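## Task

Scene 2: pick up the small foam block on the desk and set it down on this room's counter. It must rest there by itself at the end, not held up by the robot, and the robot must not topple or be left leaning.

## Robot and tools

Robot: a Rainbow Robotics RB-Y1 in a physics simulation. It has a two-wheel differential base with two rear casters (0.66 m long, 0.58 m wide, front edge 0.10 m ahead of the drive axle), a folding leg and torso, a head with cameras, and two 7-joint arms, each ending in a parallel gripper. The base cannot move sideways. Loose objects may occasionally get a small nudge from the scene.

Frames: the base frame has its origin on the floor between the drive wheels, x forward, y left, z up. Reported chest, left_hand and right_hand poses are in this frame; a hand point lies between the finger pads, fingers point along its -z and close along its x. Printed hand positions can be off, more so when reaching far. Odometry is the base frame as it was at scene start; base_odometry counts wheel rotation only, so slipping looks like travel. Heading runs -3.142 to 3.142, left positive.

Tool execute_actions: argument "actions" is a list holding one action or none (empty just reports state and images). Optional "cameras": list of head_camera, left_wrist_camera, right_wrist_camera or all; omitted or null gives all, [] gives none. An action may contain:
- "base": exactly one of {"translate_m": d}, a relative straight drive in metres from where the base is, forward positive, -3 to 3; or {"rotate_rad": d}, a relative turn in place in radians, left/counter-clockwise positive, -3.2 to 3.2. Moves needing over 8.667 s are refused.
- "joints": a single object, keyed by joint name, of absolute targets (radians, grippers in metres). Ranges: torso_squat_rad 0..1.2 (larger lowers a level chest); torso_shift_rad -0.3..0.6 (positive pushes hips forward); torso_pitch_rad -0.2..1.4 (positive leans forward); torso_yaw_rad -1.5..1.5 (positive left); shoulder_pitch -2.356..2.356 (0 hanging, negative raises forward); left_shoulder_roll_rad 0..3.141 and right_shoulder_roll_rad -3.141..0 (away from body lifts the arm sideways); shoulder_yaw -2.094..2.094; elbow -2.617..0.01 (negative bends); forearm_roll -3.141..3.141; wrist_pitch -1.57..1.919 (negative tips hand forward); hand_roll -2.705..2.705; gripper_m 0..0.1 (pad gap); head_pan_rad -0.523..0.523 (positive left); head_tilt_rad -0.35..1.57 (positive down). Yaw, roll signs are the same for both arms (positive = counter-clockwise seen from above). Tolerance for done is 0.02 rad, 0.004 m for grippers. Torso combos must also hold: squat+shift<=1.52; squat-shift+pitch<=1.57; shift+0.5 pitch-0.4 squat<=0.7; shift+0.3 pitch-0.5 squat<=0.39, otherwise commanded torso joints stop short as off_target.
- "speeds": caps for this action, translate_m 0.05..0.4 m/s, rotate_rad 0.1..1.509 rad/s (defaults are the maxima).
- "min_time_s": 0.1..8, the minimum duration of each arm/head motion.
Top joint rates: arms 1 rad/s (wrist joints 1.5), head 1.5, squat and pitch 0.3, shift 0.15, torso yaw 0.6, grippers 0.1 m/s. No action exceeds 15 s. Any unknown key or out-of-range value rejects the whole call without motion. Joints not named may keep chasing an earlier target.

Results: state, joint_positions, poses, base_status and joint_status, on_its_own (what was not commanded; "held at" is a held target, not the actual position), and a "pictures" line listing image order. Status words: done (for the base, wheels turned the commanded amount even if slipping); off_target (resting away from target, may still push); limit_stop_at_<name> (a built-in limit); limit_stop_at_own_body (self-collision guard acted before contact); contact_stop (torso or arm met firm resistance); time_out; stopped_with_arm (torso halted because an arm contact-stopped). A contact stop or time_out halts the whole torso group or whole arm group, dropping their targets. "joint command not followed" with a "cause:" line means an arm's targets were withheld by the collision check (gripper still acts); follow the cause's advice. If a stop occurs, later motion calls in the same reply are skipped. After a stop, first back off: arms, then torso, in separate actions. Special case: if both hands hold one object and the torso contact-stops right at start with nothing in the way, resend every arm joint (not grippers) at its current reading, then the torso.

Tool wait: "seconds" 0 to 10; nothing new is commanded; returns state and images. Tool zoom_image: "camera" name and "region" [x0, y0, x1, y1] in pixels of that camera's latest full image, origin top-left, at most 504x504. Tool read_manual: optional "section", only "licences"; no motion. Tool finished_scene: "scene" 1 or 2; ends that scene for good after the last command is held and reports success. Replying with no tool call ends everything.

Cameras: head_camera 896x504, wrist cameras 644x364; calibration is approximate and moves with the joints.

Grasping: command an opening at least 0.005 m narrower than the object; the gripper then shows off_target, which is expected.

Avoid: arms or grippers striking or pressing each other (a hard press ends the run); driving into furniture (the base does not stop itself and may keep pushing; a bent leg can protrude past the front edge and may shove the robot backward unreported); heavy loads far forward, which can tip the robot; contact torques reaching joint limits (shoulders 62.3 N m, elbow 32, wrist joints 22.2), which freeze the robot for 10 s; long holding that overheats motors (warning at 65 °C, brake stop at 80 °C). Drops, slips, slams and hard pushes are penalised. The robot holds its last command while you think; faster, low-effort motion is preferred. Release the object so it rests on the counter alone before finishing.

Each tool is called after ">>>" as a command line: name --argument value for each argument, lists and objects as JSON in quotes; but a table of rows of numbers goes row by row, as --pt "numbers of a row", without its own name.

## Session

>>> execute_actions --actions '[]'

Scene clock: 0.00 s.
base_odometry: x=+0.000 y=+0.000 heading=+0.000 (m, m, rad; odometry frame)
base_status: not commanded
joint_positions: torso_squat_rad=+0.350 torso_shift_rad=-0.001 torso_pitch_rad=-0.001 torso_yaw_rad=+0.001 left_shoulder_pitch_rad=-0.024 left_shoulder_roll_rad=+0.013 left_shoulder_yaw_rad=+0.041 left_elbow_rad=-0.115 left_forearm_roll_rad=-0.017 left_wrist_pitch_rad=+0.039 left_hand_roll_rad=-0.048 left_gripper_m=+0.100 right_shoulder_pitch_rad=-0.041 right_shoulder_roll_rad=-0.033 right_shoulder_yaw_rad=+0.011 right_elbow_rad=-0.234 right_forearm_roll_rad=+0.042 right_wrist_pitch_rad=+0.002 right_hand_roll_rad=-0.018 right_gripper_m=+0.100 head_pan_rad=+0.000 head_tilt_rad=+0.400
joint_status: not commanded
chest: x=-0.2289 y=+0.0008 z=+1.2475 quat_wxyz=(+1.000, -0.001, -0.001, +0.000) (m; base frame)
left_hand: x=-0.1643 y=+0.2311 z=+0.5648 quat_wxyz=(+0.999, +0.008, -0.050, -0.016) (m; base frame)
right_hand: x=-0.0853 y=-0.2418 z=+0.5768 quat_wxyz=(+0.990, -0.017, -0.135, +0.026) (m; base frame)
pictures: head_camera, left_wrist_camera, right_wrist_camera
camera_calibration (this result's frames):
head_camera: T_world_to_cam=[[0.0156333, -0.999875, 0.00224106, -0.00344867], [-0.327268, -0.00723478, -0.944904, 1.35367], [0.944802, 0.0140385, -0.327341, 0.611298], [0, 0, 0, 1]] pos_world=[-0.13449, -0.00223649, 1.47919]
left_wrist_camera: T_world_to_cam=[[0.990985, -0.0099978, 0.133599, 0.0906749], [-0.0947334, -0.757425, 0.646014, -0.171514], [0.0947325, -0.652846, -0.751544, 0.678705], [0, 0, 0, 1]] pos_world=[-0.170401, 0.314087, 0.608763]
right_wrist_camera: T_world_to_cam=[[-0.949418, -0.0929053, -0.299956, 0.0668072], [-0.256842, 0.779314, 0.571579, -0.130536], [0.180657, 0.619708, -0.763757, 0.696246], [0, 0, 0, 1]] pos_world=[-0.0958808, -0.323535, 0.626413]
Images, in order (width x height): head_camera 896x504, left_wrist_camera 644x364, right_wrist_camera 644x364.

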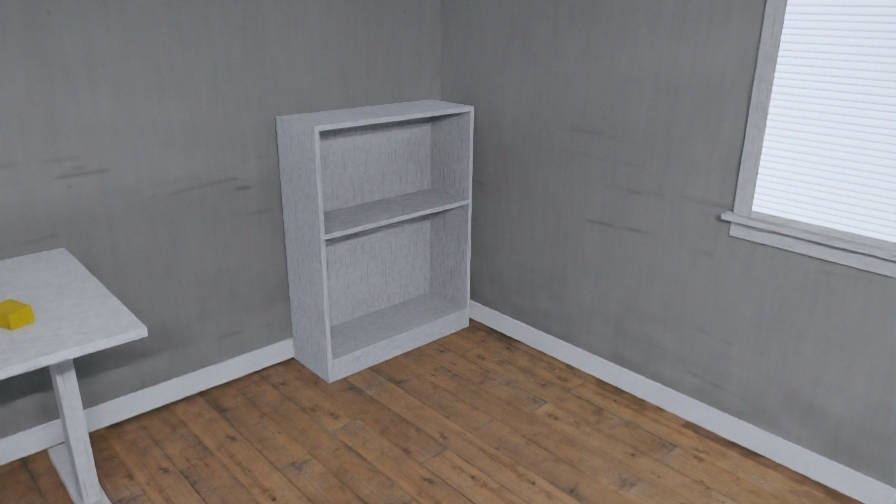

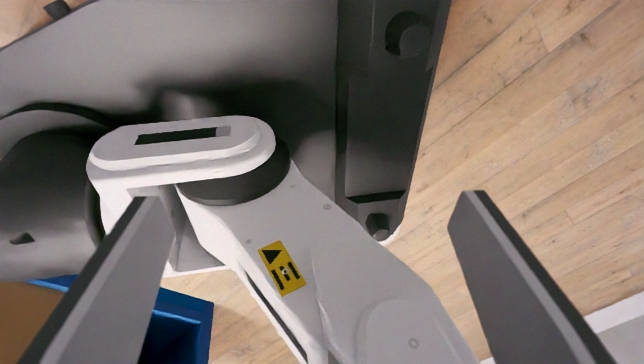

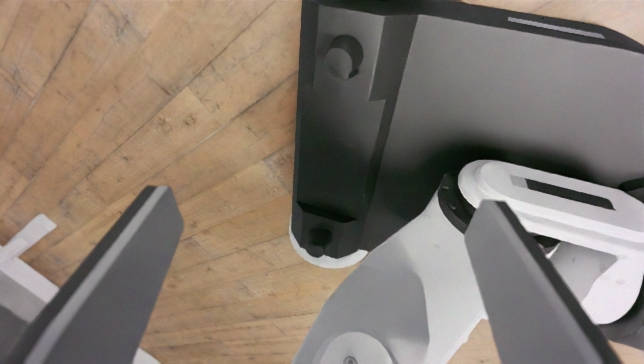

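>>> zoom_image --camera "head_camera" --region '[0, 230, 170, 380]'

>>> zoom_image --camera "left_wrist_camera" --region '[0, 240, 320, 364]'

Region (0, 230, 170, 380) of head_camera's 896x504 image, scaled by 2.965, with more detail than that image has; it fills the top 445 rows of this view, and the rest is white.

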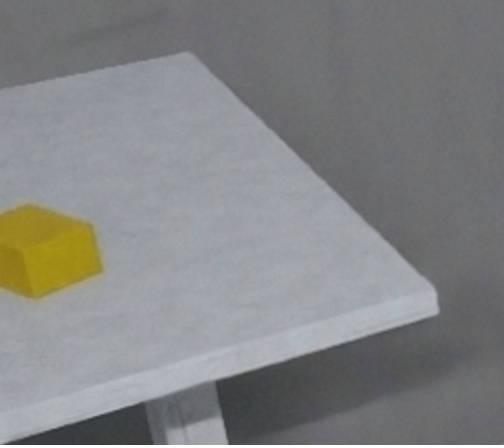

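Region (0, 240, 320, 364) of left_wrist_camera's 644x364 image, scaled by 1.575, with more detail than that image has; it fills the top 195 rows of this view, and the rest is white.

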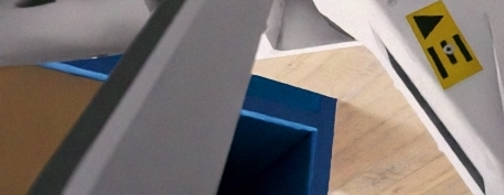

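>>> execute_actions --actions '[{"base": {"rotate_rad": 0.553}, "joints": {"head_pan_rad": -0.52, "head_tilt_rad": 0.4, "torso_yaw_rad": -1.15}}]' --cameras '["head_camera"]'

Scene clock: 122.87 s.
base_odometry: x=+0.000 y=+0.000 heading=+0.552 (m, m, rad; odometry frame)
base_status: done
joint_positions: torso_squat_rad=+0.350 torso_shift_rad=-0.001 torso_pitch_rad=-0.001 torso_yaw_rad=-0.712 left_shoulder_pitch_rad=-0.024 left_shoulder_roll_rad=+0.013 left_shoulder_yaw_rad=+0.041 left_elbow_rad=-0.115 left_forearm_roll_rad=-0.017 left_wrist_pitch_rad=+0.039 left_hand_roll_rad=-0.048 left_gripper_m=+0.100 right_shoulder_pitch_rad=-0.041 right_shoulder_roll_rad=-0.033 right_shoulder_yaw_rad=+0.011 right_elbow_rad=-0.234 right_forearm_roll_rad=+0.042 right_wrist_pitch_rad=+0.002 right_hand_roll_rad=-0.018 right_gripper_m=+0.100 head_pan_rad=-0.520 head_tilt_rad=+0.400
joint_status: torso_yaw_rad limit_stop_at_own_body (moved -0.713 of -1.151); the others done
on_its_own: torso_yaw_rad is held at -0.712, not at your -1.150, since a limit_stop_at_own_body
chest: x=-0.2289 y=+0.0008 z=+1.2475 quat_wxyz=(+0.937, +0.000, -0.001, -0.349) (m; base frame)
left_hand: x=-0.0284 y=+0.1328 z=+0.5651 quat_wxyz=(+0.930, -0.010, -0.050, -0.364) (m; base frame)
right_hand: x=-0.2783 y=-0.2764 z=+0.5766 quat_wxyz=(+0.937, -0.063, -0.121, -0.321) (m; base frame)
pictures: head_camera
camera_calibration (this result's frames):
head_camera: T_world_to_cam=[[-0.938382, -0.345601, 0.00018763, -0.20888], [-0.113116, 0.306621, -0.945086, 1.40176], [0.326565, -0.886873, -0.326821, 0.472469], [0, 0, 0, 1]] pos_world=[-0.191739, -0.0829793, 1.47924]
Images, in order (width x height): head_camera 896x504.

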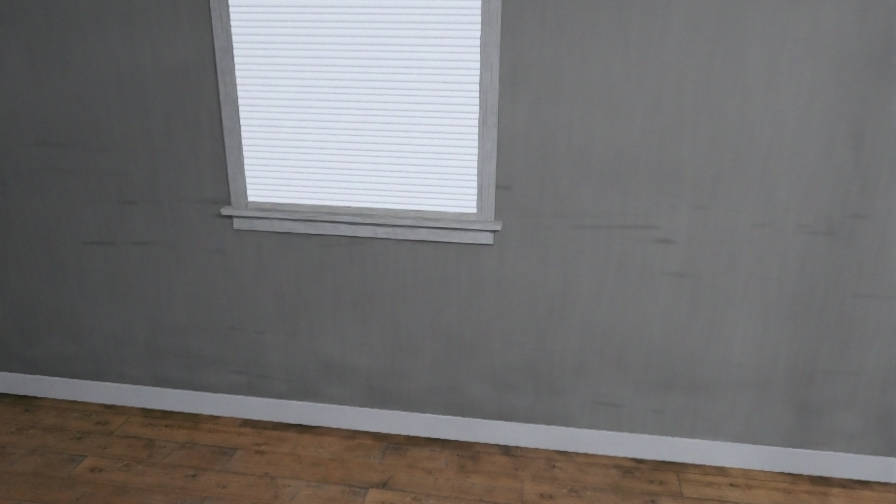

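>>> execute_actions --actions '[{"base": {"translate_m": 0.8}, "joints": {"head_pan_rad": 0.15, "head_tilt_rad": 0.3, "torso_yaw_rad": 0.0, "torso_squat_rad": 0.55, "torso_pitch_rad": 0.45, "left_shoulder_pitch_rad": -1.057, "left_shoulder_roll_rad": 0.172, "left_shoulder_yaw_rad": 0.302, "left_elbow_rad": -1.338, "left_forearm_roll_rad": 0.0, "left_wrist_pitch_rad": 1.519, "left_hand_roll_rad": -1.571, "right_shoulder_roll_rad": -0.08}, "min_time_s": 2.0}]' --cameras '["head_camera", "left_wrist_camera"]'

Scene clock: 156.43 s.
base_odometry: x=+0.681 y=+0.420 heading=+0.553 (m, m, rad; odometry frame)
base_status: done
joint_positions: torso_squat_rad=+0.350 torso_shift_rad=-0.001 torso_pitch_rad=-0.001 torso_yaw_rad=+0.000 left_shoulder_pitch_rad=-1.057 left_shoulder_roll_rad=+0.172 left_shoulder_yaw_rad=+0.302 left_elbow_rad=-1.338 left_forearm_roll_rad=+0.000 left_wrist_pitch_rad=+1.519 left_hand_roll_rad=-1.571 left_gripper_m=+0.100 right_shoulder_pitch_rad=-0.041 right_shoulder_roll_rad=-0.080 right_shoulder_yaw_rad=+0.011 right_elbow_rad=-0.234 right_forearm_roll_rad=+0.042 right_wrist_pitch_rad=+0.002 right_hand_roll_rad=-0.018 right_gripper_m=+0.100 head_pan_rad=+0.150 head_tilt_rad=+0.300
joint_status: torso_squat_rad limit_stop_at_own_body (moved +0.000 of +0.200); torso_pitch_rad limit_stop_at_own_body (moved +0.000 of +0.451); the others done
on_its_own: torso_squat_rad is held at +0.350, not at your +0.550, since a limit_stop_at_own_body; torso_pitch_rad is held at -0.001, not at your +0.450, since a limit_stop_at_own_body
chest: x=-0.2289 y=+0.0008 z=+1.2475 quat_wxyz=(+1.000, -0.001, +0.000, +0.000) (m; base frame)
left_hand: x=+0.3978 y=+0.2205 z=+1.2211 quat_wxyz=(+0.644, +0.291, -0.292, -0.644) (m; base frame)
right_hand: x=-0.0850 y=-0.2773 z=+0.5787 quat_wxyz=(+0.990, -0.041, -0.135, +0.028) (m; base frame)
pictures: head_camera, left_wrist_camera
camera_calibration (this result's frames):
head_camera: T_world_to_cam=[[0.163573, -0.986524, 0.00376867, 0.0249135], [-0.228214, -0.0415555, -0.972724, 1.41453], [0.959772, 0.158251, -0.231936, 0.476019], [0, 0, 0, 1]] pos_world=[-0.138131, 0.00802836, 1.48625]
left_wrist_camera: T_world_to_cam=[[-0.0113047, -0.999098, 0.0409368, 0.17589], [-0.99221, 0.00612865, -0.124424, 0.579197], [0.12406, -0.0420245, -0.991384, 1.25833], [0, 0, 0, 1]] pos_world=[0.420564, 0.225062, 1.31235]
Images, in order (width x height): head_camera 896x504, left_wrist_camera 644x364.

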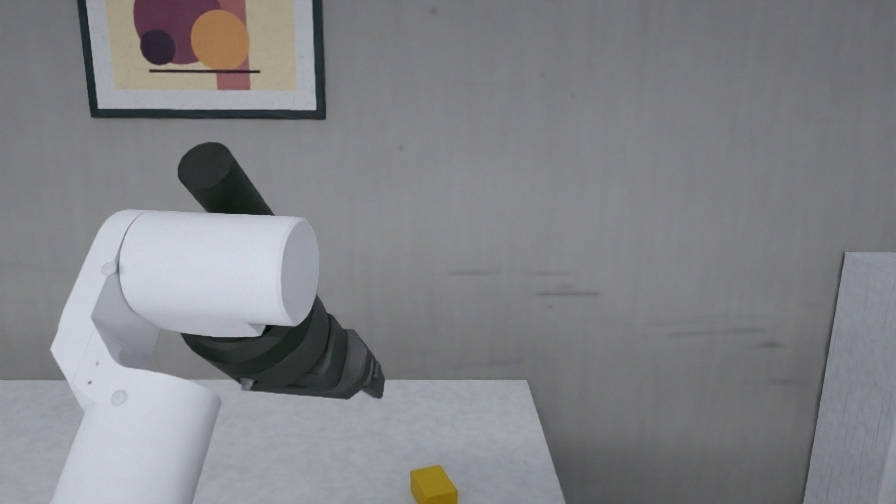

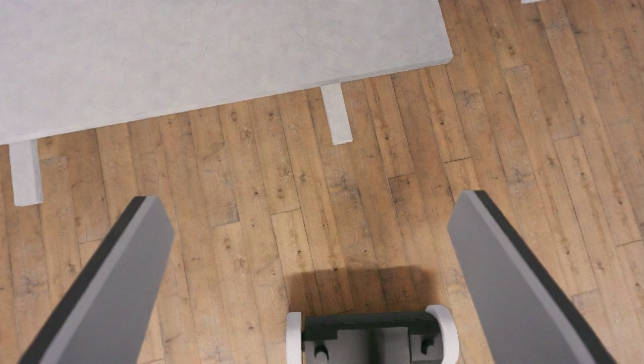

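>>> zoom_image --camera "head_camera" --region '[380, 440, 500, 504]'

>>> zoom_image --camera "left_wrist_camera" --region '[280, 0, 520, 160]'

Region (380, 440, 500, 504) of head_camera's 896x504 image, scaled by 4.200, with more detail than that image has; it fills the top 269 rows of this view, and the rest is white.

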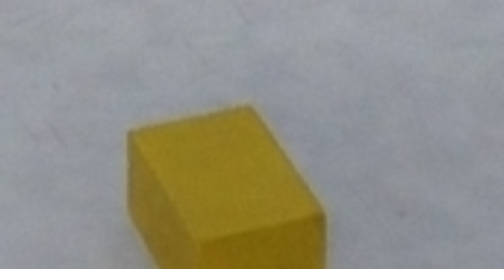

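Region (280, 0, 520, 160) of left_wrist_camera's 644x364 image, scaled by 2.100, with more detail than that image has.

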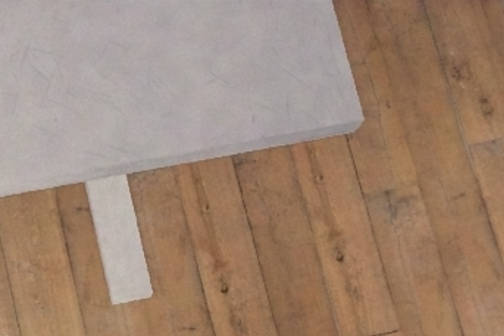

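>>> execute_actions --actions '[{"base": {"translate_m": 0.455}, "joints": {"head_pan_rad": 0.3, "head_tilt_rad": 0.5, "torso_squat_rad": 0.65, "torso_pitch_rad": 0.45, "left_shoulder_pitch_rad": -1.2136, "left_shoulder_roll_rad": 0.12, "left_shoulder_yaw_rad": 0.215, "left_elbow_rad": -1.159, "left_forearm_roll_rad": -0.2536, "left_wrist_pitch_rad": 1.562, "left_hand_roll_rad": -0.9085, "right_shoulder_roll_rad": -0.15}, "min_time_s": 1.5}]' --cameras '["head_camera", "left_wrist_camera"]'

Scene clock: 273.13 s.
base_odometry: x=+1.068 y=+0.659 heading=+0.554 (m, m, rad; odometry frame)
base_status: done
joint_positions: torso_squat_rad=+0.650 torso_shift_rad=-0.001 torso_pitch_rad=+0.450 torso_yaw_rad=+0.000 left_shoulder_pitch_rad=-1.213 left_shoulder_roll_rad=+0.120 left_shoulder_yaw_rad=+0.215 left_elbow_rad=-1.159 left_forearm_roll_rad=-0.254 left_wrist_pitch_rad=+1.562 left_hand_roll_rad=-0.909 left_gripper_m=+0.100 right_shoulder_pitch_rad=-0.042 right_shoulder_roll_rad=-0.150 right_shoulder_yaw_rad=+0.011 right_elbow_rad=-0.234 right_forearm_roll_rad=+0.042 right_wrist_pitch_rad=+0.002 right_hand_roll_rad=-0.018 right_gripper_m=+0.100 head_pan_rad=+0.300 head_tilt_rad=+0.500
joint_status: all done
chest: x=-0.0937 y=+0.0008 z=+1.1163 quat_wxyz=(+0.975, -0.001, +0.223, +0.000) (m; base frame)
left_hand: x=+0.4701 y=+0.2002 z=+0.8342 quat_wxyz=(+0.856, +0.173, -0.097, -0.478) (m; base frame)
right_hand: x=-0.2528 y=-0.3300 z=+0.4570 quat_wxyz=(+0.993, -0.066, +0.090, +0.047) (m; base frame)
pictures: head_camera, left_wrist_camera
camera_calibration (this result's frames):
head_camera: T_world_to_cam=[[0.278486, -0.95105, -0.133979, 0.165115], [-0.755512, -0.130795, -0.641945, 0.889863], [0.592998, 0.279995, -0.754954, 0.90517], [0, 0, 0, 1]] pos_world=[0.0895558, 0.0199791, 1.27673]
left_wrist_camera: T_world_to_cam=[[0.53092, -0.846422, 0.041154, -0.113458], [-0.809393, -0.492111, 0.320485, 0.245579], [-0.251014, -0.203462, -0.946359, 1.03596], [0, 0, 0, 1]] pos_world=[0.519048, 0.235597, 0.906358]
Images, in order (width x height): head_camera 896x504, left_wrist_camera 644x364.

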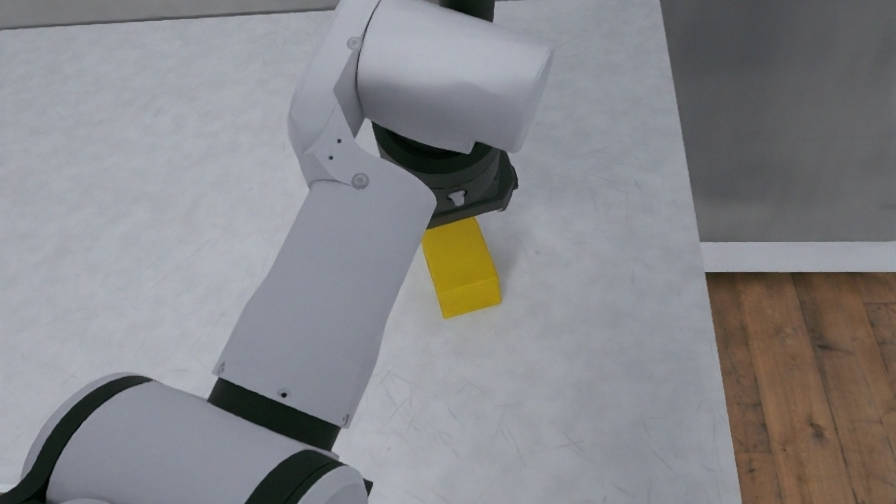

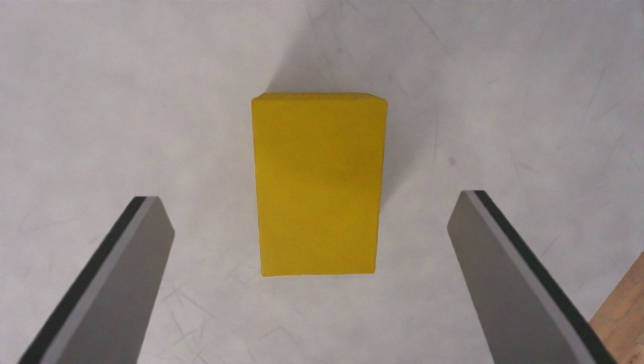

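>>> execute_actions --actions '[]'

Scene clock: 320.10 s.
base_odometry: x=+1.068 y=+0.659 heading=+0.554 (m, m, rad; odometry frame)
base_status: done
joint_positions: torso_squat_rad=+0.650 torso_shift_rad=-0.001 torso_pitch_rad=+0.450 torso_yaw_rad=+0.000 left_shoulder_pitch_rad=-1.213 left_shoulder_roll_rad=+0.120 left_shoulder_yaw_rad=+0.215 left_elbow_rad=-1.159 left_forearm_roll_rad=-0.254 left_wrist_pitch_rad=+1.562 left_hand_roll_rad=-0.909 left_gripper_m=+0.100 right_shoulder_pitch_rad=-0.042 right_shoulder_roll_rad=-0.150 right_shoulder_yaw_rad=+0.011 right_elbow_rad=-0.234 right_forearm_roll_rad=+0.042 right_wrist_pitch_rad=+0.002 right_hand_roll_rad=-0.018 right_gripper_m=+0.100 head_pan_rad=+0.300 head_tilt_rad=+0.500
joint_status: all done
chest: x=-0.0937 y=+0.0008 z=+1.1163 quat_wxyz=(+0.975, -0.001, +0.223, +0.000) (m; base frame)
left_hand: x=+0.4701 y=+0.2002 z=+0.8342 quat_wxyz=(+0.856, +0.173, -0.097, -0.478) (m; base frame)
right_hand: x=-0.2528 y=-0.3300 z=+0.4570 quat_wxyz=(+0.993, -0.066, +0.090, +0.047) (m; base frame)
pictures: head_camera, left_wrist_camera, right_wrist_camera
camera_calibration (this result's frames):
head_camera: T_world_to_cam=[[0.278488, -0.951049, -0.133974, 0.165113], [-0.755502, -0.130795, -0.641958, 0.889869], [0.593011, 0.279995, -0.754944, 0.905167], [0, 0, 0, 1]] pos_world=[0.0895416, 0.0199791, 1.27673]
left_wrist_camera: T_world_to_cam=[[0.530919, -0.846422, 0.0411625, -0.113462], [-0.809398, -0.492111, 0.320472, 0.245584], [-0.250998, -0.203462, -0.946363, 1.03597], [0, 0, 0, 1]] pos_world=[0.51904, 0.235597, 0.906368]
right_wrist_camera: T_world_to_cam=[[-0.980493, -0.122102, 0.154026, -0.361315], [-0.0201387, 0.841921, 0.539224, 0.0588538], [-0.195518, 0.525604, -0.827957, 0.5929], [0, 0, 0, 1]] pos_world=[-0.237159, -0.405298, 0.514812]
Images, in order (width x height): head_camera 896x504, left_wrist_camera 644x364, right_wrist_camera 644x364.

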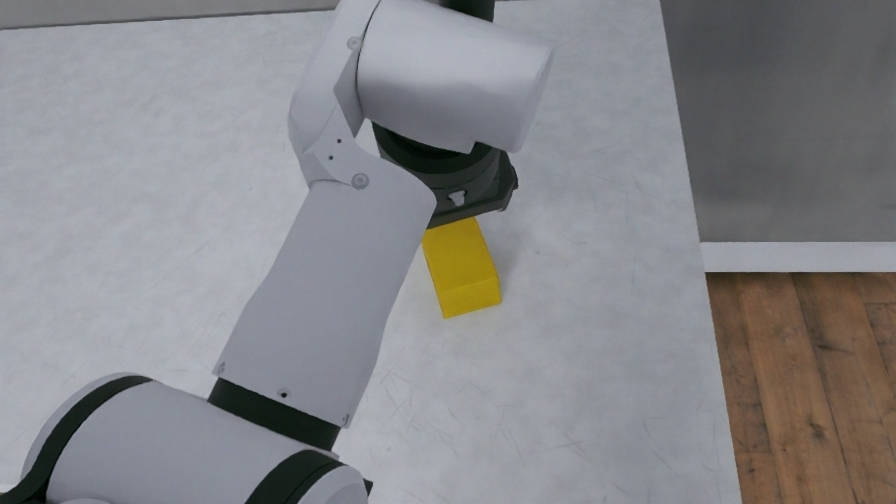

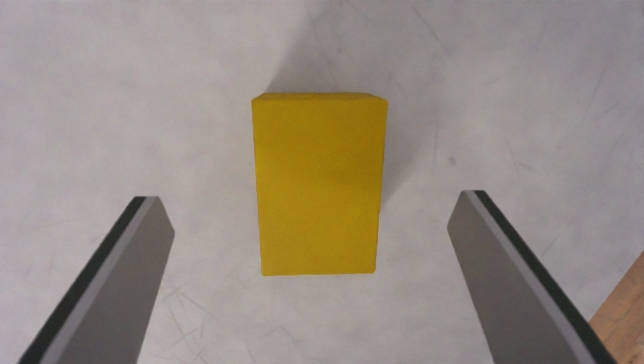

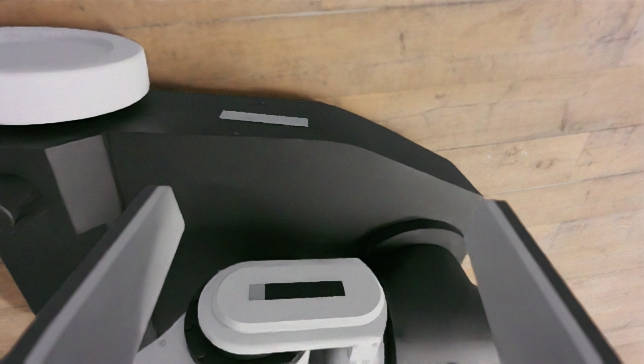

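>>> zoom_image --camera "left_wrist_camera" --region '[220, 60, 420, 300]'

>>> zoom_image --camera "head_camera" --region '[380, 180, 560, 340]'

Region (220, 60, 420, 300) of left_wrist_camera's 644x364 image, scaled by 2.100, with more detail than that image has.

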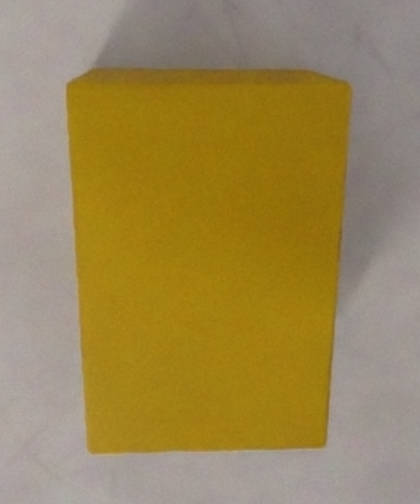

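Region (380, 180, 560, 340) of head_camera's 896x504 image, scaled by 2.800, with more detail than that image has.

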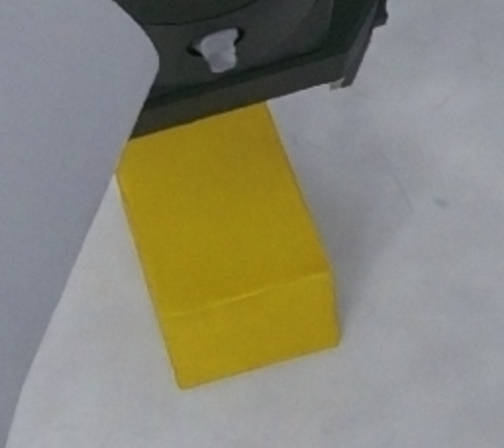

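>>> execute_actions --actions '[{"joints": {"left_shoulder_pitch_rad": -1.232, "left_shoulder_roll_rad": 0.124, "left_shoulder_yaw_rad": 0.220, "left_elbow_rad": -0.842, "left_forearm_roll_rad": -0.266, "left_wrist_pitch_rad": 1.273, "left_hand_roll_rad": -0.831}, "min_time_s": 1.2}]' --cameras '["head_camera", "left_wrist_camera"]'

Scene clock: 441.60 s.
base_odometry: x=+1.068 y=+0.659 heading=+0.554 (m, m, rad; odometry frame)
base_status: not commanded
joint_positions: torso_squat_rad=+0.650 torso_shift_rad=-0.001 torso_pitch_rad=+0.450 torso_yaw_rad=+0.000 left_shoulder_pitch_rad=-1.231 left_shoulder_roll_rad=+0.124 left_shoulder_yaw_rad=+0.220 left_elbow_rad=-0.842 left_forearm_roll_rad=-0.266 left_wrist_pitch_rad=+1.273 left_hand_roll_rad=-0.831 left_gripper_m=+0.100 right_shoulder_pitch_rad=-0.042 right_shoulder_roll_rad=-0.150 right_shoulder_yaw_rad=+0.011 right_elbow_rad=-0.234 right_forearm_roll_rad=+0.042 right_wrist_pitch_rad=+0.002 right_hand_roll_rad=-0.018 right_gripper_m=+0.100 head_pan_rad=+0.300 head_tilt_rad=+0.500
joint_status: all done
chest: x=-0.0937 y=+0.0008 z=+1.1163 quat_wxyz=(+0.975, -0.001, +0.223, +0.000) (m; base frame)
left_hand: x=+0.4759 y=+0.1990 z=+0.7611 quat_wxyz=(+0.856, +0.173, -0.097, -0.478) (m; base frame)
right_hand: x=-0.2528 y=-0.3300 z=+0.4570 quat_wxyz=(+0.993, -0.066, +0.090, +0.047) (m; base frame)
pictures: head_camera, left_wrist_camera
camera_calibration (this result's frames):
head_camera: T_world_to_cam=[[0.278489, -0.951049, -0.133974, 0.165114], [-0.755502, -0.130795, -0.641958, 0.889869], [0.59301, 0.279996, -0.754944, 0.905167], [0, 0, 0, 1]] pos_world=[0.0895418, 0.0199791, 1.27673]
left_wrist_camera: T_world_to_cam=[[0.530969, -0.846386, 0.0412767, -0.1146], [-0.809369, -0.492115, 0.320539, 0.273027], [-0.250987, -0.203604, -0.946336, 0.968077], [0, 0, 0, 1]] pos_world=[0.524803, 0.234469, 0.833341]
Images, in order (width x height): head_camera 896x504, left_wrist_camera 644x364.

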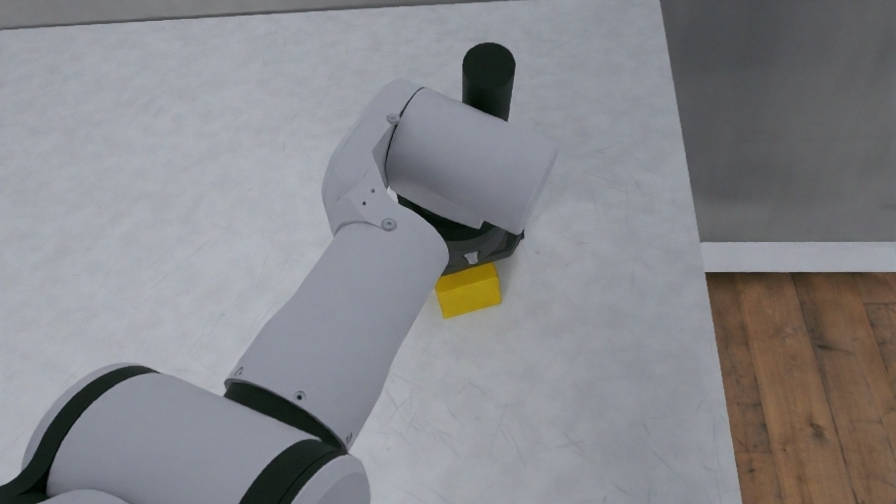

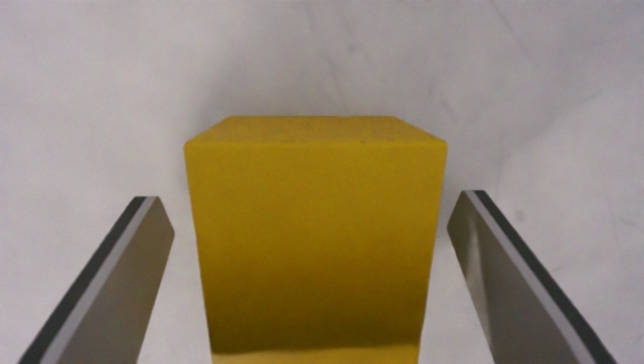

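>>> execute_actions --actions '[{"joints": {"left_gripper_m": 0.049}}]' --cameras '["left_wrist_camera"]'

Scene clock: 452.50 s.
base_odometry: x=+1.068 y=+0.659 heading=+0.554 (m, m, rad; odometry frame)
base_status: not commanded
joint_positions: torso_squat_rad=+0.650 torso_shift_rad=-0.001 torso_pitch_rad=+0.450 torso_yaw_rad=+0.000 left_shoulder_pitch_rad=-1.231 left_shoulder_roll_rad=+0.124 left_shoulder_yaw_rad=+0.220 left_elbow_rad=-0.842 left_forearm_roll_rad=-0.266 left_wrist_pitch_rad=+1.273 left_hand_roll_rad=-0.831 left_gripper_m=+0.059 right_shoulder_pitch_rad=-0.042 right_shoulder_roll_rad=-0.150 right_shoulder_yaw_rad=+0.011 right_elbow_rad=-0.234 right_forearm_roll_rad=+0.042 right_wrist_pitch_rad=+0.002 right_hand_roll_rad=-0.018 right_gripper_m=+0.100 head_pan_rad=+0.300 head_tilt_rad=+0.500
joint_status: left_gripper_m off_target (ended at +0.059, target +0.049)
chest: x=-0.0937 y=+0.0008 z=+1.1163 quat_wxyz=(+0.975, -0.001, +0.223, +0.000) (m; base frame)
left_hand: x=+0.4759 y=+0.1990 z=+0.7612 quat_wxyz=(+0.856, +0.173, -0.097, -0.478) (m; base frame)
right_hand: x=-0.2528 y=-0.3300 z=+0.4570 quat_wxyz=(+0.993, -0.066, +0.090, +0.047) (m; base frame)
pictures: left_wrist_camera
camera_calibration (this result's frames):
left_wrist_camera: T_world_to_cam=[[0.530964, -0.846388, 0.0412866, -0.114611], [-0.809376, -0.49211, 0.320528, 0.273039], [-0.250974, -0.203605, -0.946339, 0.96808], [0, 0, 0, 1]] pos_world=[0.524808, 0.234466, 0.833347]
Images, in order (width x height): left_wrist_camera 644x364.

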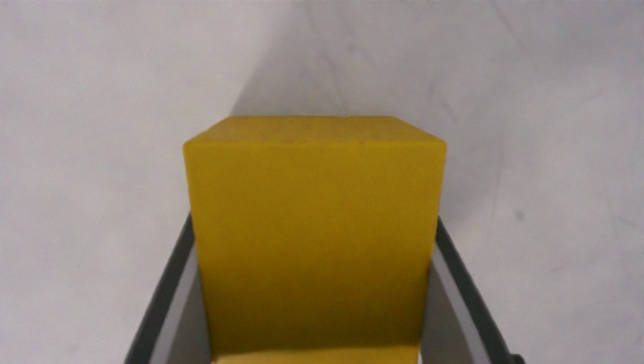

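>>> execute_actions --actions '[{"base": {"rotate_rad": 0.545}, "joints": {"torso_squat_rad": 0.05, "torso_pitch_rad": 0.0, "left_shoulder_pitch_rad": -0.9, "left_shoulder_roll_rad": 0.1, "left_shoulder_yaw_rad": 0.18, "left_elbow_rad": -1.7, "left_forearm_roll_rad": -0.15, "left_wrist_pitch_rad": 1.8, "left_hand_roll_rad": -1.1, "head_pan_rad": 0.52, "head_tilt_rad": 0.35}, "min_time_s": 1.8}]' --cameras '["head_camera", "left_wrist_camera"]'

Scene clock: 575.30 s.
base_odometry: x=+1.068 y=+0.659 heading=+1.098 (m, m, rad; odometry frame)
base_status: done
joint_positions: torso_squat_rad=+0.050 torso_shift_rad=-0.001 torso_pitch_rad=+0.000 torso_yaw_rad=+0.000 left_shoulder_pitch_rad=-0.900 left_shoulder_roll_rad=+0.100 left_shoulder_yaw_rad=+0.180 left_elbow_rad=-1.700 left_forearm_roll_rad=-0.150 left_wrist_pitch_rad=+1.800 left_hand_roll_rad=-1.100 left_gripper_m=+0.059 right_shoulder_pitch_rad=-0.041 right_shoulder_roll_rad=-0.150 right_shoulder_yaw_rad=+0.011 right_elbow_rad=-0.234 right_forearm_roll_rad=+0.042 right_wrist_pitch_rad=+0.002 right_hand_roll_rad=-0.018 right_gripper_m=+0.100 head_pan_rad=+0.520 head_tilt_rad=+0.350
joint_status: all done
chest: x=-0.2286 y=+0.0009 z=+1.2891 quat_wxyz=(+1.000, -0.001, +0.000, +0.000) (m; base frame)
left_hand: x=+0.3257 y=+0.2174 z=+1.2461 quat_wxyz=(+0.787, +0.256, -0.283, -0.486) (m; base frame)
right_hand: x=-0.0849 y=-0.3300 z=+0.6263 quat_wxyz=(+0.988, -0.075, -0.134, +0.031) (m; base frame)
pictures: head_camera, left_wrist_camera
camera_calibration (this result's frames):
head_camera: T_world_to_cam=[[0.509322, -0.860572, 0.00269968, 0.0976127], [-0.241102, -0.145704, -0.9595, 1.43281], [0.826112, 0.488044, -0.281695, 0.531343], [0, 0, 0, 1]] pos_world=[-0.143212, 0.0334503, 1.5242]
left_wrist_camera: T_world_to_cam=[[0.358694, -0.903122, 0.236029, -0.213559], [-0.925306, -0.377347, -0.0376589, 0.464195], [0.123075, -0.204891, -0.971016, 1.30223], [0, 0, 0, 1]] pos_world=[0.345852, 0.249108, 1.33237]
Images, in order (width x height): head_camera 896x504, left_wrist_camera 644x364.

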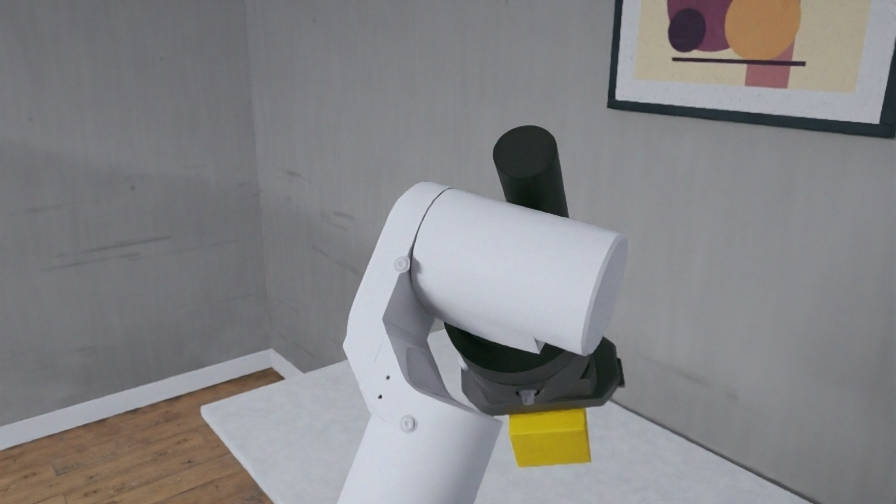

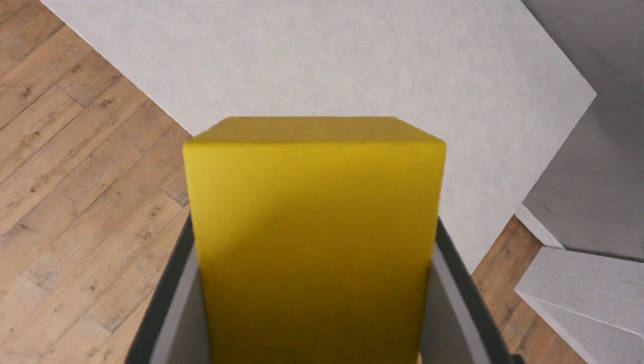

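>>> execute_actions --actions '[{"base": {"translate_m": -2.7}, "joints": {"torso_yaw_rad": 1.4, "left_shoulder_pitch_rad": -0.11, "left_shoulder_roll_rad": 0.05, "left_shoulder_yaw_rad": 0.04, "left_elbow_rad": -2.1, "left_forearm_roll_rad": 0.0, "left_wrist_pitch_rad": 1.85, "left_hand_roll_rad": -1.5, "head_pan_rad": 0.52, "head_tilt_rad": 0.4}, "min_time_s": 1.5}]' --cameras '["head_camera", "left_wrist_camera"]'

Scene clock: 607.33 s.
base_odometry: x=-0.160 y=-1.746 heading=+1.099 (m, m, rad; odometry frame)
base_status: done
joint_positions: torso_squat_rad=+0.050 torso_shift_rad=-0.001 torso_pitch_rad=+0.000 torso_yaw_rad=+1.400 left_shoulder_pitch_rad=-0.110 left_shoulder_roll_rad=+0.050 left_shoulder_yaw_rad=+0.040 left_elbow_rad=-2.100 left_forearm_roll_rad=+0.000 left_wrist_pitch_rad=+1.850 left_hand_roll_rad=-1.500 left_gripper_m=+0.059 right_shoulder_pitch_rad=-0.041 right_shoulder_roll_rad=-0.150 right_shoulder_yaw_rad=+0.011 right_elbow_rad=-0.234 right_forearm_roll_rad=+0.042 right_wrist_pitch_rad=+0.002 right_hand_roll_rad=-0.018 right_gripper_m=+0.100 head_pan_rad=+0.520 head_tilt_rad=+0.400
joint_status: all done
chest: x=-0.2287 y=+0.0009 z=+1.2891 quat_wxyz=(+0.765, -0.001, +0.000, +0.644) (m; base frame)
left_hand: x=-0.4033 y=+0.4004 z=+1.0083 quat_wxyz=(+0.983, +0.177, +0.003, -0.050) (m; base frame)
right_hand: x=+0.1209 y=+0.0855 z=+0.6257 quat_wxyz=(+0.735, +0.029, -0.150, +0.660) (m; base frame)
pictures: head_camera, left_wrist_camera
camera_calibration (this result's frames):
head_camera: T_world_to_cam=[[0.934591, 0.355724, 0.000272679, 0.197086], [0.117552, -0.30812, -0.944057, 1.49292], [-0.33574, 0.882339, -0.329782, 0.337135], [0, 0, 0, 1]] pos_world=[-0.2465, 0.0924207, 1.52052]
left_wrist_camera: T_world_to_cam=[[0.996061, -0.0868941, 0.0176387, 0.419714], [-0.0873999, -0.928709, 0.360362, 0.00715742], [-0.0149321, -0.360484, -0.932646, 1.1665], [0, 0, 0, 1]] pos_world=[-0.400017, 0.463623, 1.07795]
Images, in order (width x height): head_camera 896x504, left_wrist_camera 644x364.

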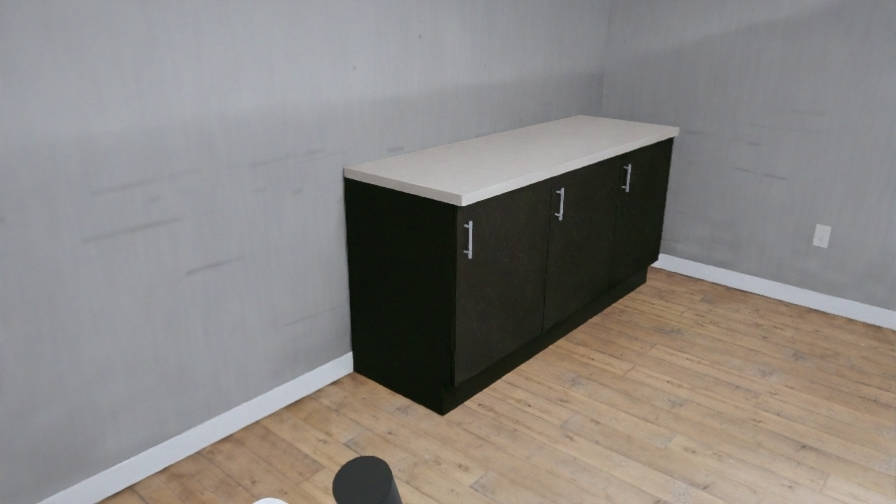

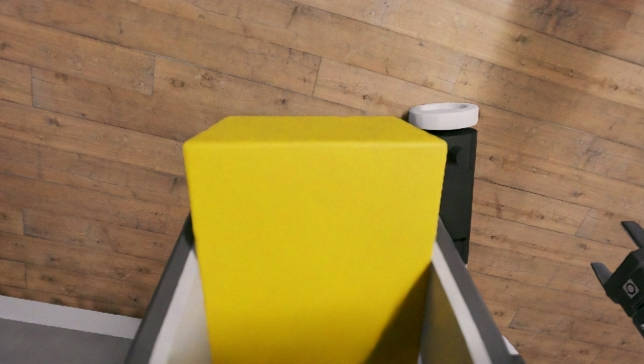

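>>> zoom_image --camera "head_camera" --region '[320, 140, 560, 430]'

Region (320, 140, 560, 430) of head_camera's 896x504 image, scaled by 1.738, with more detail than that image has; it fills the left 417 columns of this view, and the rest is white.

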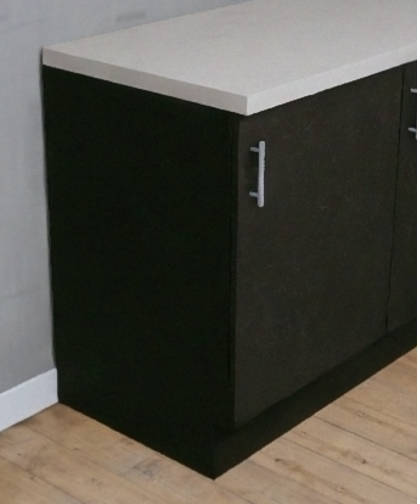

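>>> execute_actions --actions '[{"base": {"rotate_rad": -1.05}, "joints": {"left_shoulder_roll_rad": 0.25, "left_shoulder_yaw_rad": 0.6, "left_hand_roll_rad": -1.571, "head_tilt_rad": 0.55}, "min_time_s": 2.0}]' --cameras '["head_camera", "left_wrist_camera"]'

Scene clock: 730.80 s.
base_odometry: x=-0.160 y=-1.746 heading=+0.050 (m, m, rad; odometry frame)
base_status: done
joint_positions: torso_squat_rad=+0.050 torso_shift_rad=-0.001 torso_pitch_rad=+0.000 torso_yaw_rad=+1.400 left_shoulder_pitch_rad=-0.110 left_shoulder_roll_rad=+0.250 left_shoulder_yaw_rad=+0.600 left_elbow_rad=-2.100 left_forearm_roll_rad=+0.000 left_wrist_pitch_rad=+1.850 left_hand_roll_rad=-1.571 left_gripper_m=+0.059 right_shoulder_pitch_rad=-0.041 right_shoulder_roll_rad=-0.150 right_shoulder_yaw_rad=+0.011 right_elbow_rad=-0.234 right_forearm_roll_rad=+0.042 right_wrist_pitch_rad=+0.002 right_hand_roll_rad=-0.018 right_gripper_m=+0.100 head_pan_rad=+0.520 head_tilt_rad=+0.550
joint_status: all done
chest: x=-0.2287 y=+0.0009 z=+1.2891 quat_wxyz=(+0.765, -0.001, +0.000, +0.644) (m; base frame)
left_hand: x=-0.6533 y=+0.3901 z=+1.0590 quat_wxyz=(+0.951, +0.216, +0.119, +0.185) (m; base frame)
right_hand: x=+0.1209 y=+0.0855 z=+0.6257 quat_wxyz=(+0.735, +0.029, -0.150, +0.660) (m; base frame)
pictures: head_camera, left_wrist_camera
camera_calibration (this result's frames):
head_camera: T_world_to_cam=[[0.934609, 0.355671, -0.00191756, 0.200335], [0.164584, -0.437249, -0.884153, 1.41726], [-0.315306, 0.826022, -0.467194, 0.547592], [0, 0, 0, 1]] pos_world=[-0.247834, 0.0961202, 1.50929]
left_wrist_camera: T_world_to_cam=[[0.905736, 0.410413, -0.10585, 0.544772], [0.423781, -0.872621, 0.242781, 0.394056], [0.00727351, -0.264752, -0.964289, 1.21704], [0, 0, 0, 1]] pos_world=[-0.669265, 0.442496, 1.13558]
Images, in order (width x height): head_camera 896x504, left_wrist_camera 644x364.

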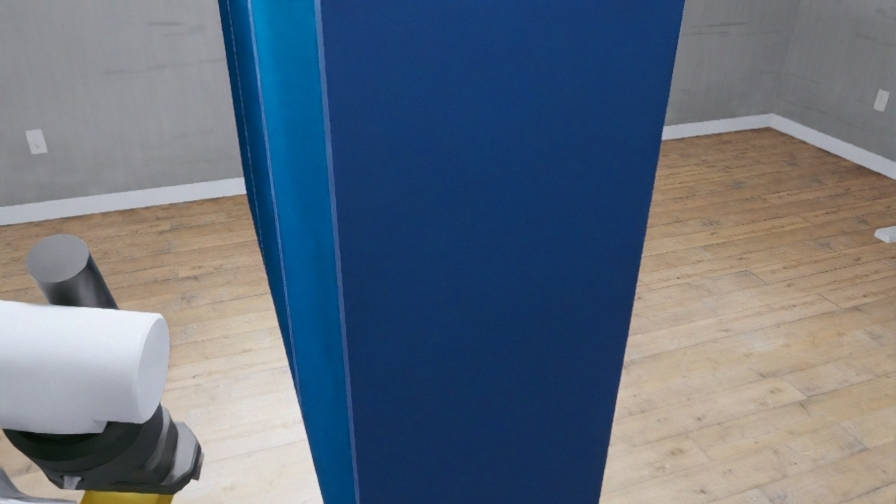

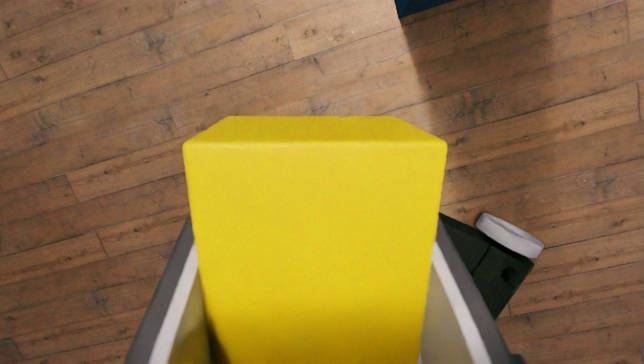

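>>> execute_actions --actions '[{"base": {"translate_m": -1.6}, "joints": {"left_shoulder_pitch_rad": -0.181, "left_shoulder_roll_rad": 0.791, "left_shoulder_yaw_rad": 1.335, "left_elbow_rad": -1.160, "left_forearm_roll_rad": 0.0, "left_wrist_pitch_rad": 1.570, "left_hand_roll_rad": -1.571, "head_tilt_rad": 0.6}, "min_time_s": 2.5}]' --cameras '["head_camera", "left_wrist_camera"]'

Scene clock: 767.87 s.
base_odometry: x=-1.759 y=-1.825 heading=+0.049 (m, m, rad; odometry frame)
base_status: done
joint_positions: torso_squat_rad=+0.050 torso_shift_rad=-0.001 torso_pitch_rad=+0.000 torso_yaw_rad=+1.400 left_shoulder_pitch_rad=-0.181 left_shoulder_roll_rad=+0.791 left_shoulder_yaw_rad=+1.335 left_elbow_rad=-1.160 left_forearm_roll_rad=+0.000 left_wrist_pitch_rad=+1.570 left_hand_roll_rad=-1.571 left_gripper_m=+0.059 right_shoulder_pitch_rad=-0.041 right_shoulder_roll_rad=-0.150 right_shoulder_yaw_rad=+0.011 right_elbow_rad=-0.234 right_forearm_roll_rad=+0.042 right_wrist_pitch_rad=+0.002 right_hand_roll_rad=-0.018 right_gripper_m=+0.100 head_pan_rad=+0.520 head_tilt_rad=+0.600
joint_status: all done
chest: x=-0.2287 y=+0.0009 z=+1.2891 quat_wxyz=(+0.765, -0.001, +0.000, +0.644) (m; base frame)
left_hand: x=-0.9609 y=+0.2541 z=+1.0592 quat_wxyz=(+0.816, +0.165, +0.111, +0.542) (m; base frame)
right_hand: x=+0.1210 y=+0.0855 z=+0.6257 quat_wxyz=(+0.735, +0.028, -0.150, +0.660) (m; base frame)
pictures: head_camera, left_wrist_camera
camera_calibration (this result's frames):
head_camera: T_world_to_cam=[[0.934643, 0.355578, -0.00254643, 0.201349], [0.179593, -0.478221, -0.859681, 1.38515], [-0.306901, 0.803038, -0.510825, 0.614957], [0, 0, 0, 1]] pos_world=[-0.248222, 0.0969786, 1.50544]
left_wrist_camera: T_world_to_cam=[[0.379726, 0.924286, 0.0387767, 0.0899562], [0.871562, -0.371489, 0.319962, 0.626875], [0.310141, -0.0877015, -0.946637, 1.41081], [0, 0, 0, 1]] pos_world=[-1.01807, 0.273463, 1.13146]
Images, in order (width x height): head_camera 896x504, left_wrist_camera 644x364.

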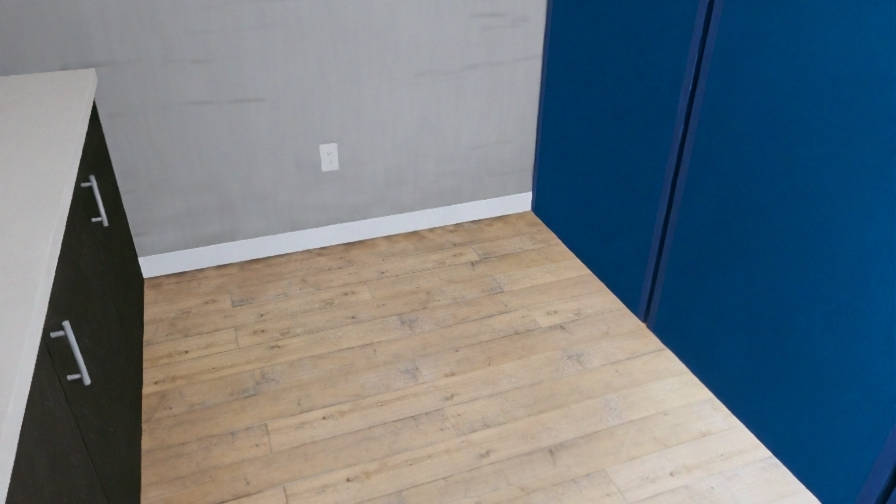

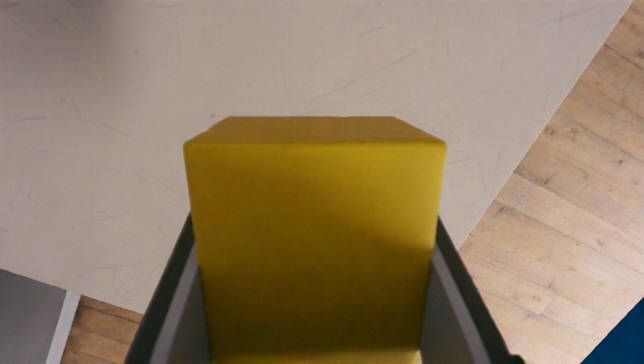

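>>> execute_actions --actions '[{"joints": {"left_shoulder_pitch_rad": -0.112, "left_shoulder_roll_rad": 0.744, "left_shoulder_yaw_rad": 1.417, "left_elbow_rad": -0.861, "left_forearm_roll_rad": 0.0, "left_wrist_pitch_rad": 1.212, "left_hand_roll_rad": -1.571}, "min_time_s": 1.4}]' --cameras '["left_wrist_camera"]'

Scene clock: 839.10 s.
base_odometry: x=-1.759 y=-1.825 heading=+0.049 (m, m, rad; odometry frame)
base_status: not commanded
joint_positions: torso_squat_rad=+0.050 torso_shift_rad=-0.001 torso_pitch_rad=+0.000 torso_yaw_rad=+1.400 left_shoulder_pitch_rad=-0.113 left_shoulder_roll_rad=+0.746 left_shoulder_yaw_rad=+1.417 left_elbow_rad=-0.862 left_forearm_roll_rad=+0.000 left_wrist_pitch_rad=+1.212 left_hand_roll_rad=-1.571 left_gripper_m=+0.059 right_shoulder_pitch_rad=-0.041 right_shoulder_roll_rad=-0.150 right_shoulder_yaw_rad=+0.011 right_elbow_rad=-0.234 right_forearm_roll_rad=+0.042 right_wrist_pitch_rad=+0.002 right_hand_roll_rad=-0.018 right_gripper_m=+0.100 head_pan_rad=+0.520 head_tilt_rad=+0.600
joint_status: all done
chest: x=-0.2284 y=+0.0009 z=+1.2891 quat_wxyz=(+0.765, +0.000, +0.001, +0.644) (m; base frame)
left_hand: x=-0.9756 y=+0.2155 z=+0.9577 quat_wxyz=(+0.795, +0.163, +0.117, +0.572) (m; base frame)
right_hand: x=+0.1210 y=+0.0855 z=+0.6255 quat_wxyz=(+0.735, +0.029, -0.150, +0.660) (m; base frame)
pictures: left_wrist_camera
camera_calibration (this result's frames):
left_wrist_camera: T_world_to_cam=[[0.309666, 0.949985, 0.0404374, 0.0596746], [0.898302, -0.306231, 0.31508, 0.67454], [0.311704, -0.0612445, -0.948203, 1.31318], [0, 0, 0, 1]] pos_world=[-1.03374, 0.2303, 1.03021]
Images, in order (width x height): left_wrist_camera 644x364.

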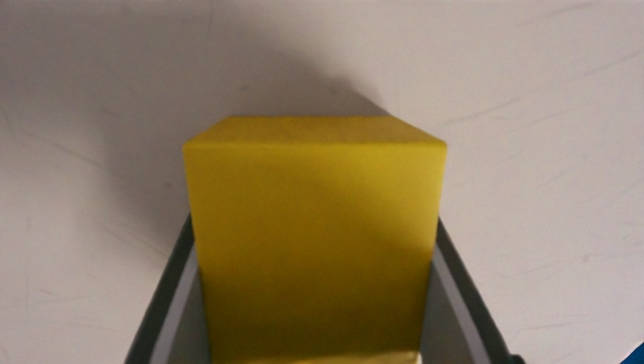

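>>> execute_actions --actions '[{"joints": {"left_gripper_m": 0.09}}]' --cameras '["left_wrist_camera"]'

Scene clock: 849.07 s.
base_odometry: x=-1.759 y=-1.825 heading=+0.049 (m, m, rad; odometry frame)
base_status: not commanded
joint_positions: torso_squat_rad=+0.050 torso_shift_rad=-0.001 torso_pitch_rad=+0.000 torso_yaw_rad=+1.400 left_shoulder_pitch_rad=-0.112 left_shoulder_roll_rad=+0.744 left_shoulder_yaw_rad=+1.417 left_elbow_rad=-0.861 left_forearm_roll_rad=+0.000 left_wrist_pitch_rad=+1.212 left_hand_roll_rad=-1.571 left_gripper_m=+0.090 right_shoulder_pitch_rad=-0.041 right_shoulder_roll_rad=-0.150 right_shoulder_yaw_rad=+0.011 right_elbow_rad=-0.234 right_forearm_roll_rad=+0.042 right_wrist_pitch_rad=+0.002 right_hand_roll_rad=-0.018 right_gripper_m=+0.100 head_pan_rad=+0.520 head_tilt_rad=+0.600
joint_status: all done
chest: x=-0.2286 y=+0.0009 z=+1.2891 quat_wxyz=(+0.765, -0.001, +0.001, +0.644) (m; base frame)
left_hand: x=-0.9749 y=+0.2149 z=+0.9561 quat_wxyz=(+0.795, +0.161, +0.117, +0.573) (m; base frame)
right_hand: x=+0.1210 y=+0.0855 z=+0.6256 quat_wxyz=(+0.735, +0.029, -0.150, +0.660) (m; base frame)
pictures: left_wrist_camera
camera_calibration (this result's frames):
left_wrist_camera: T_world_to_cam=[[0.309358, 0.950107, 0.0399379, 0.0602602], [0.897387, -0.305572, 0.31831, 0.670081], [0.314633, -0.062632, -0.947145, 1.31353], [0, 0, 0, 1]] pos_world=[-1.03324, 0.229774, 1.0284]
Images, in order (width x height): left_wrist_camera 644x364.

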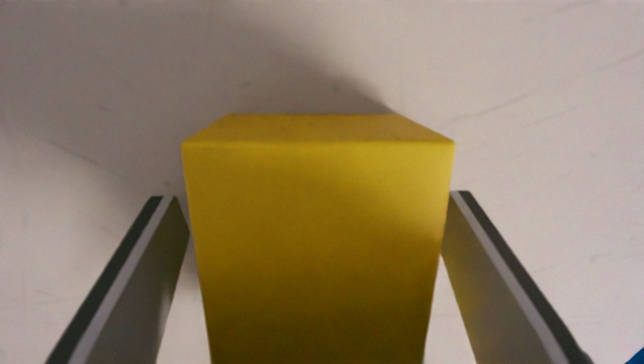

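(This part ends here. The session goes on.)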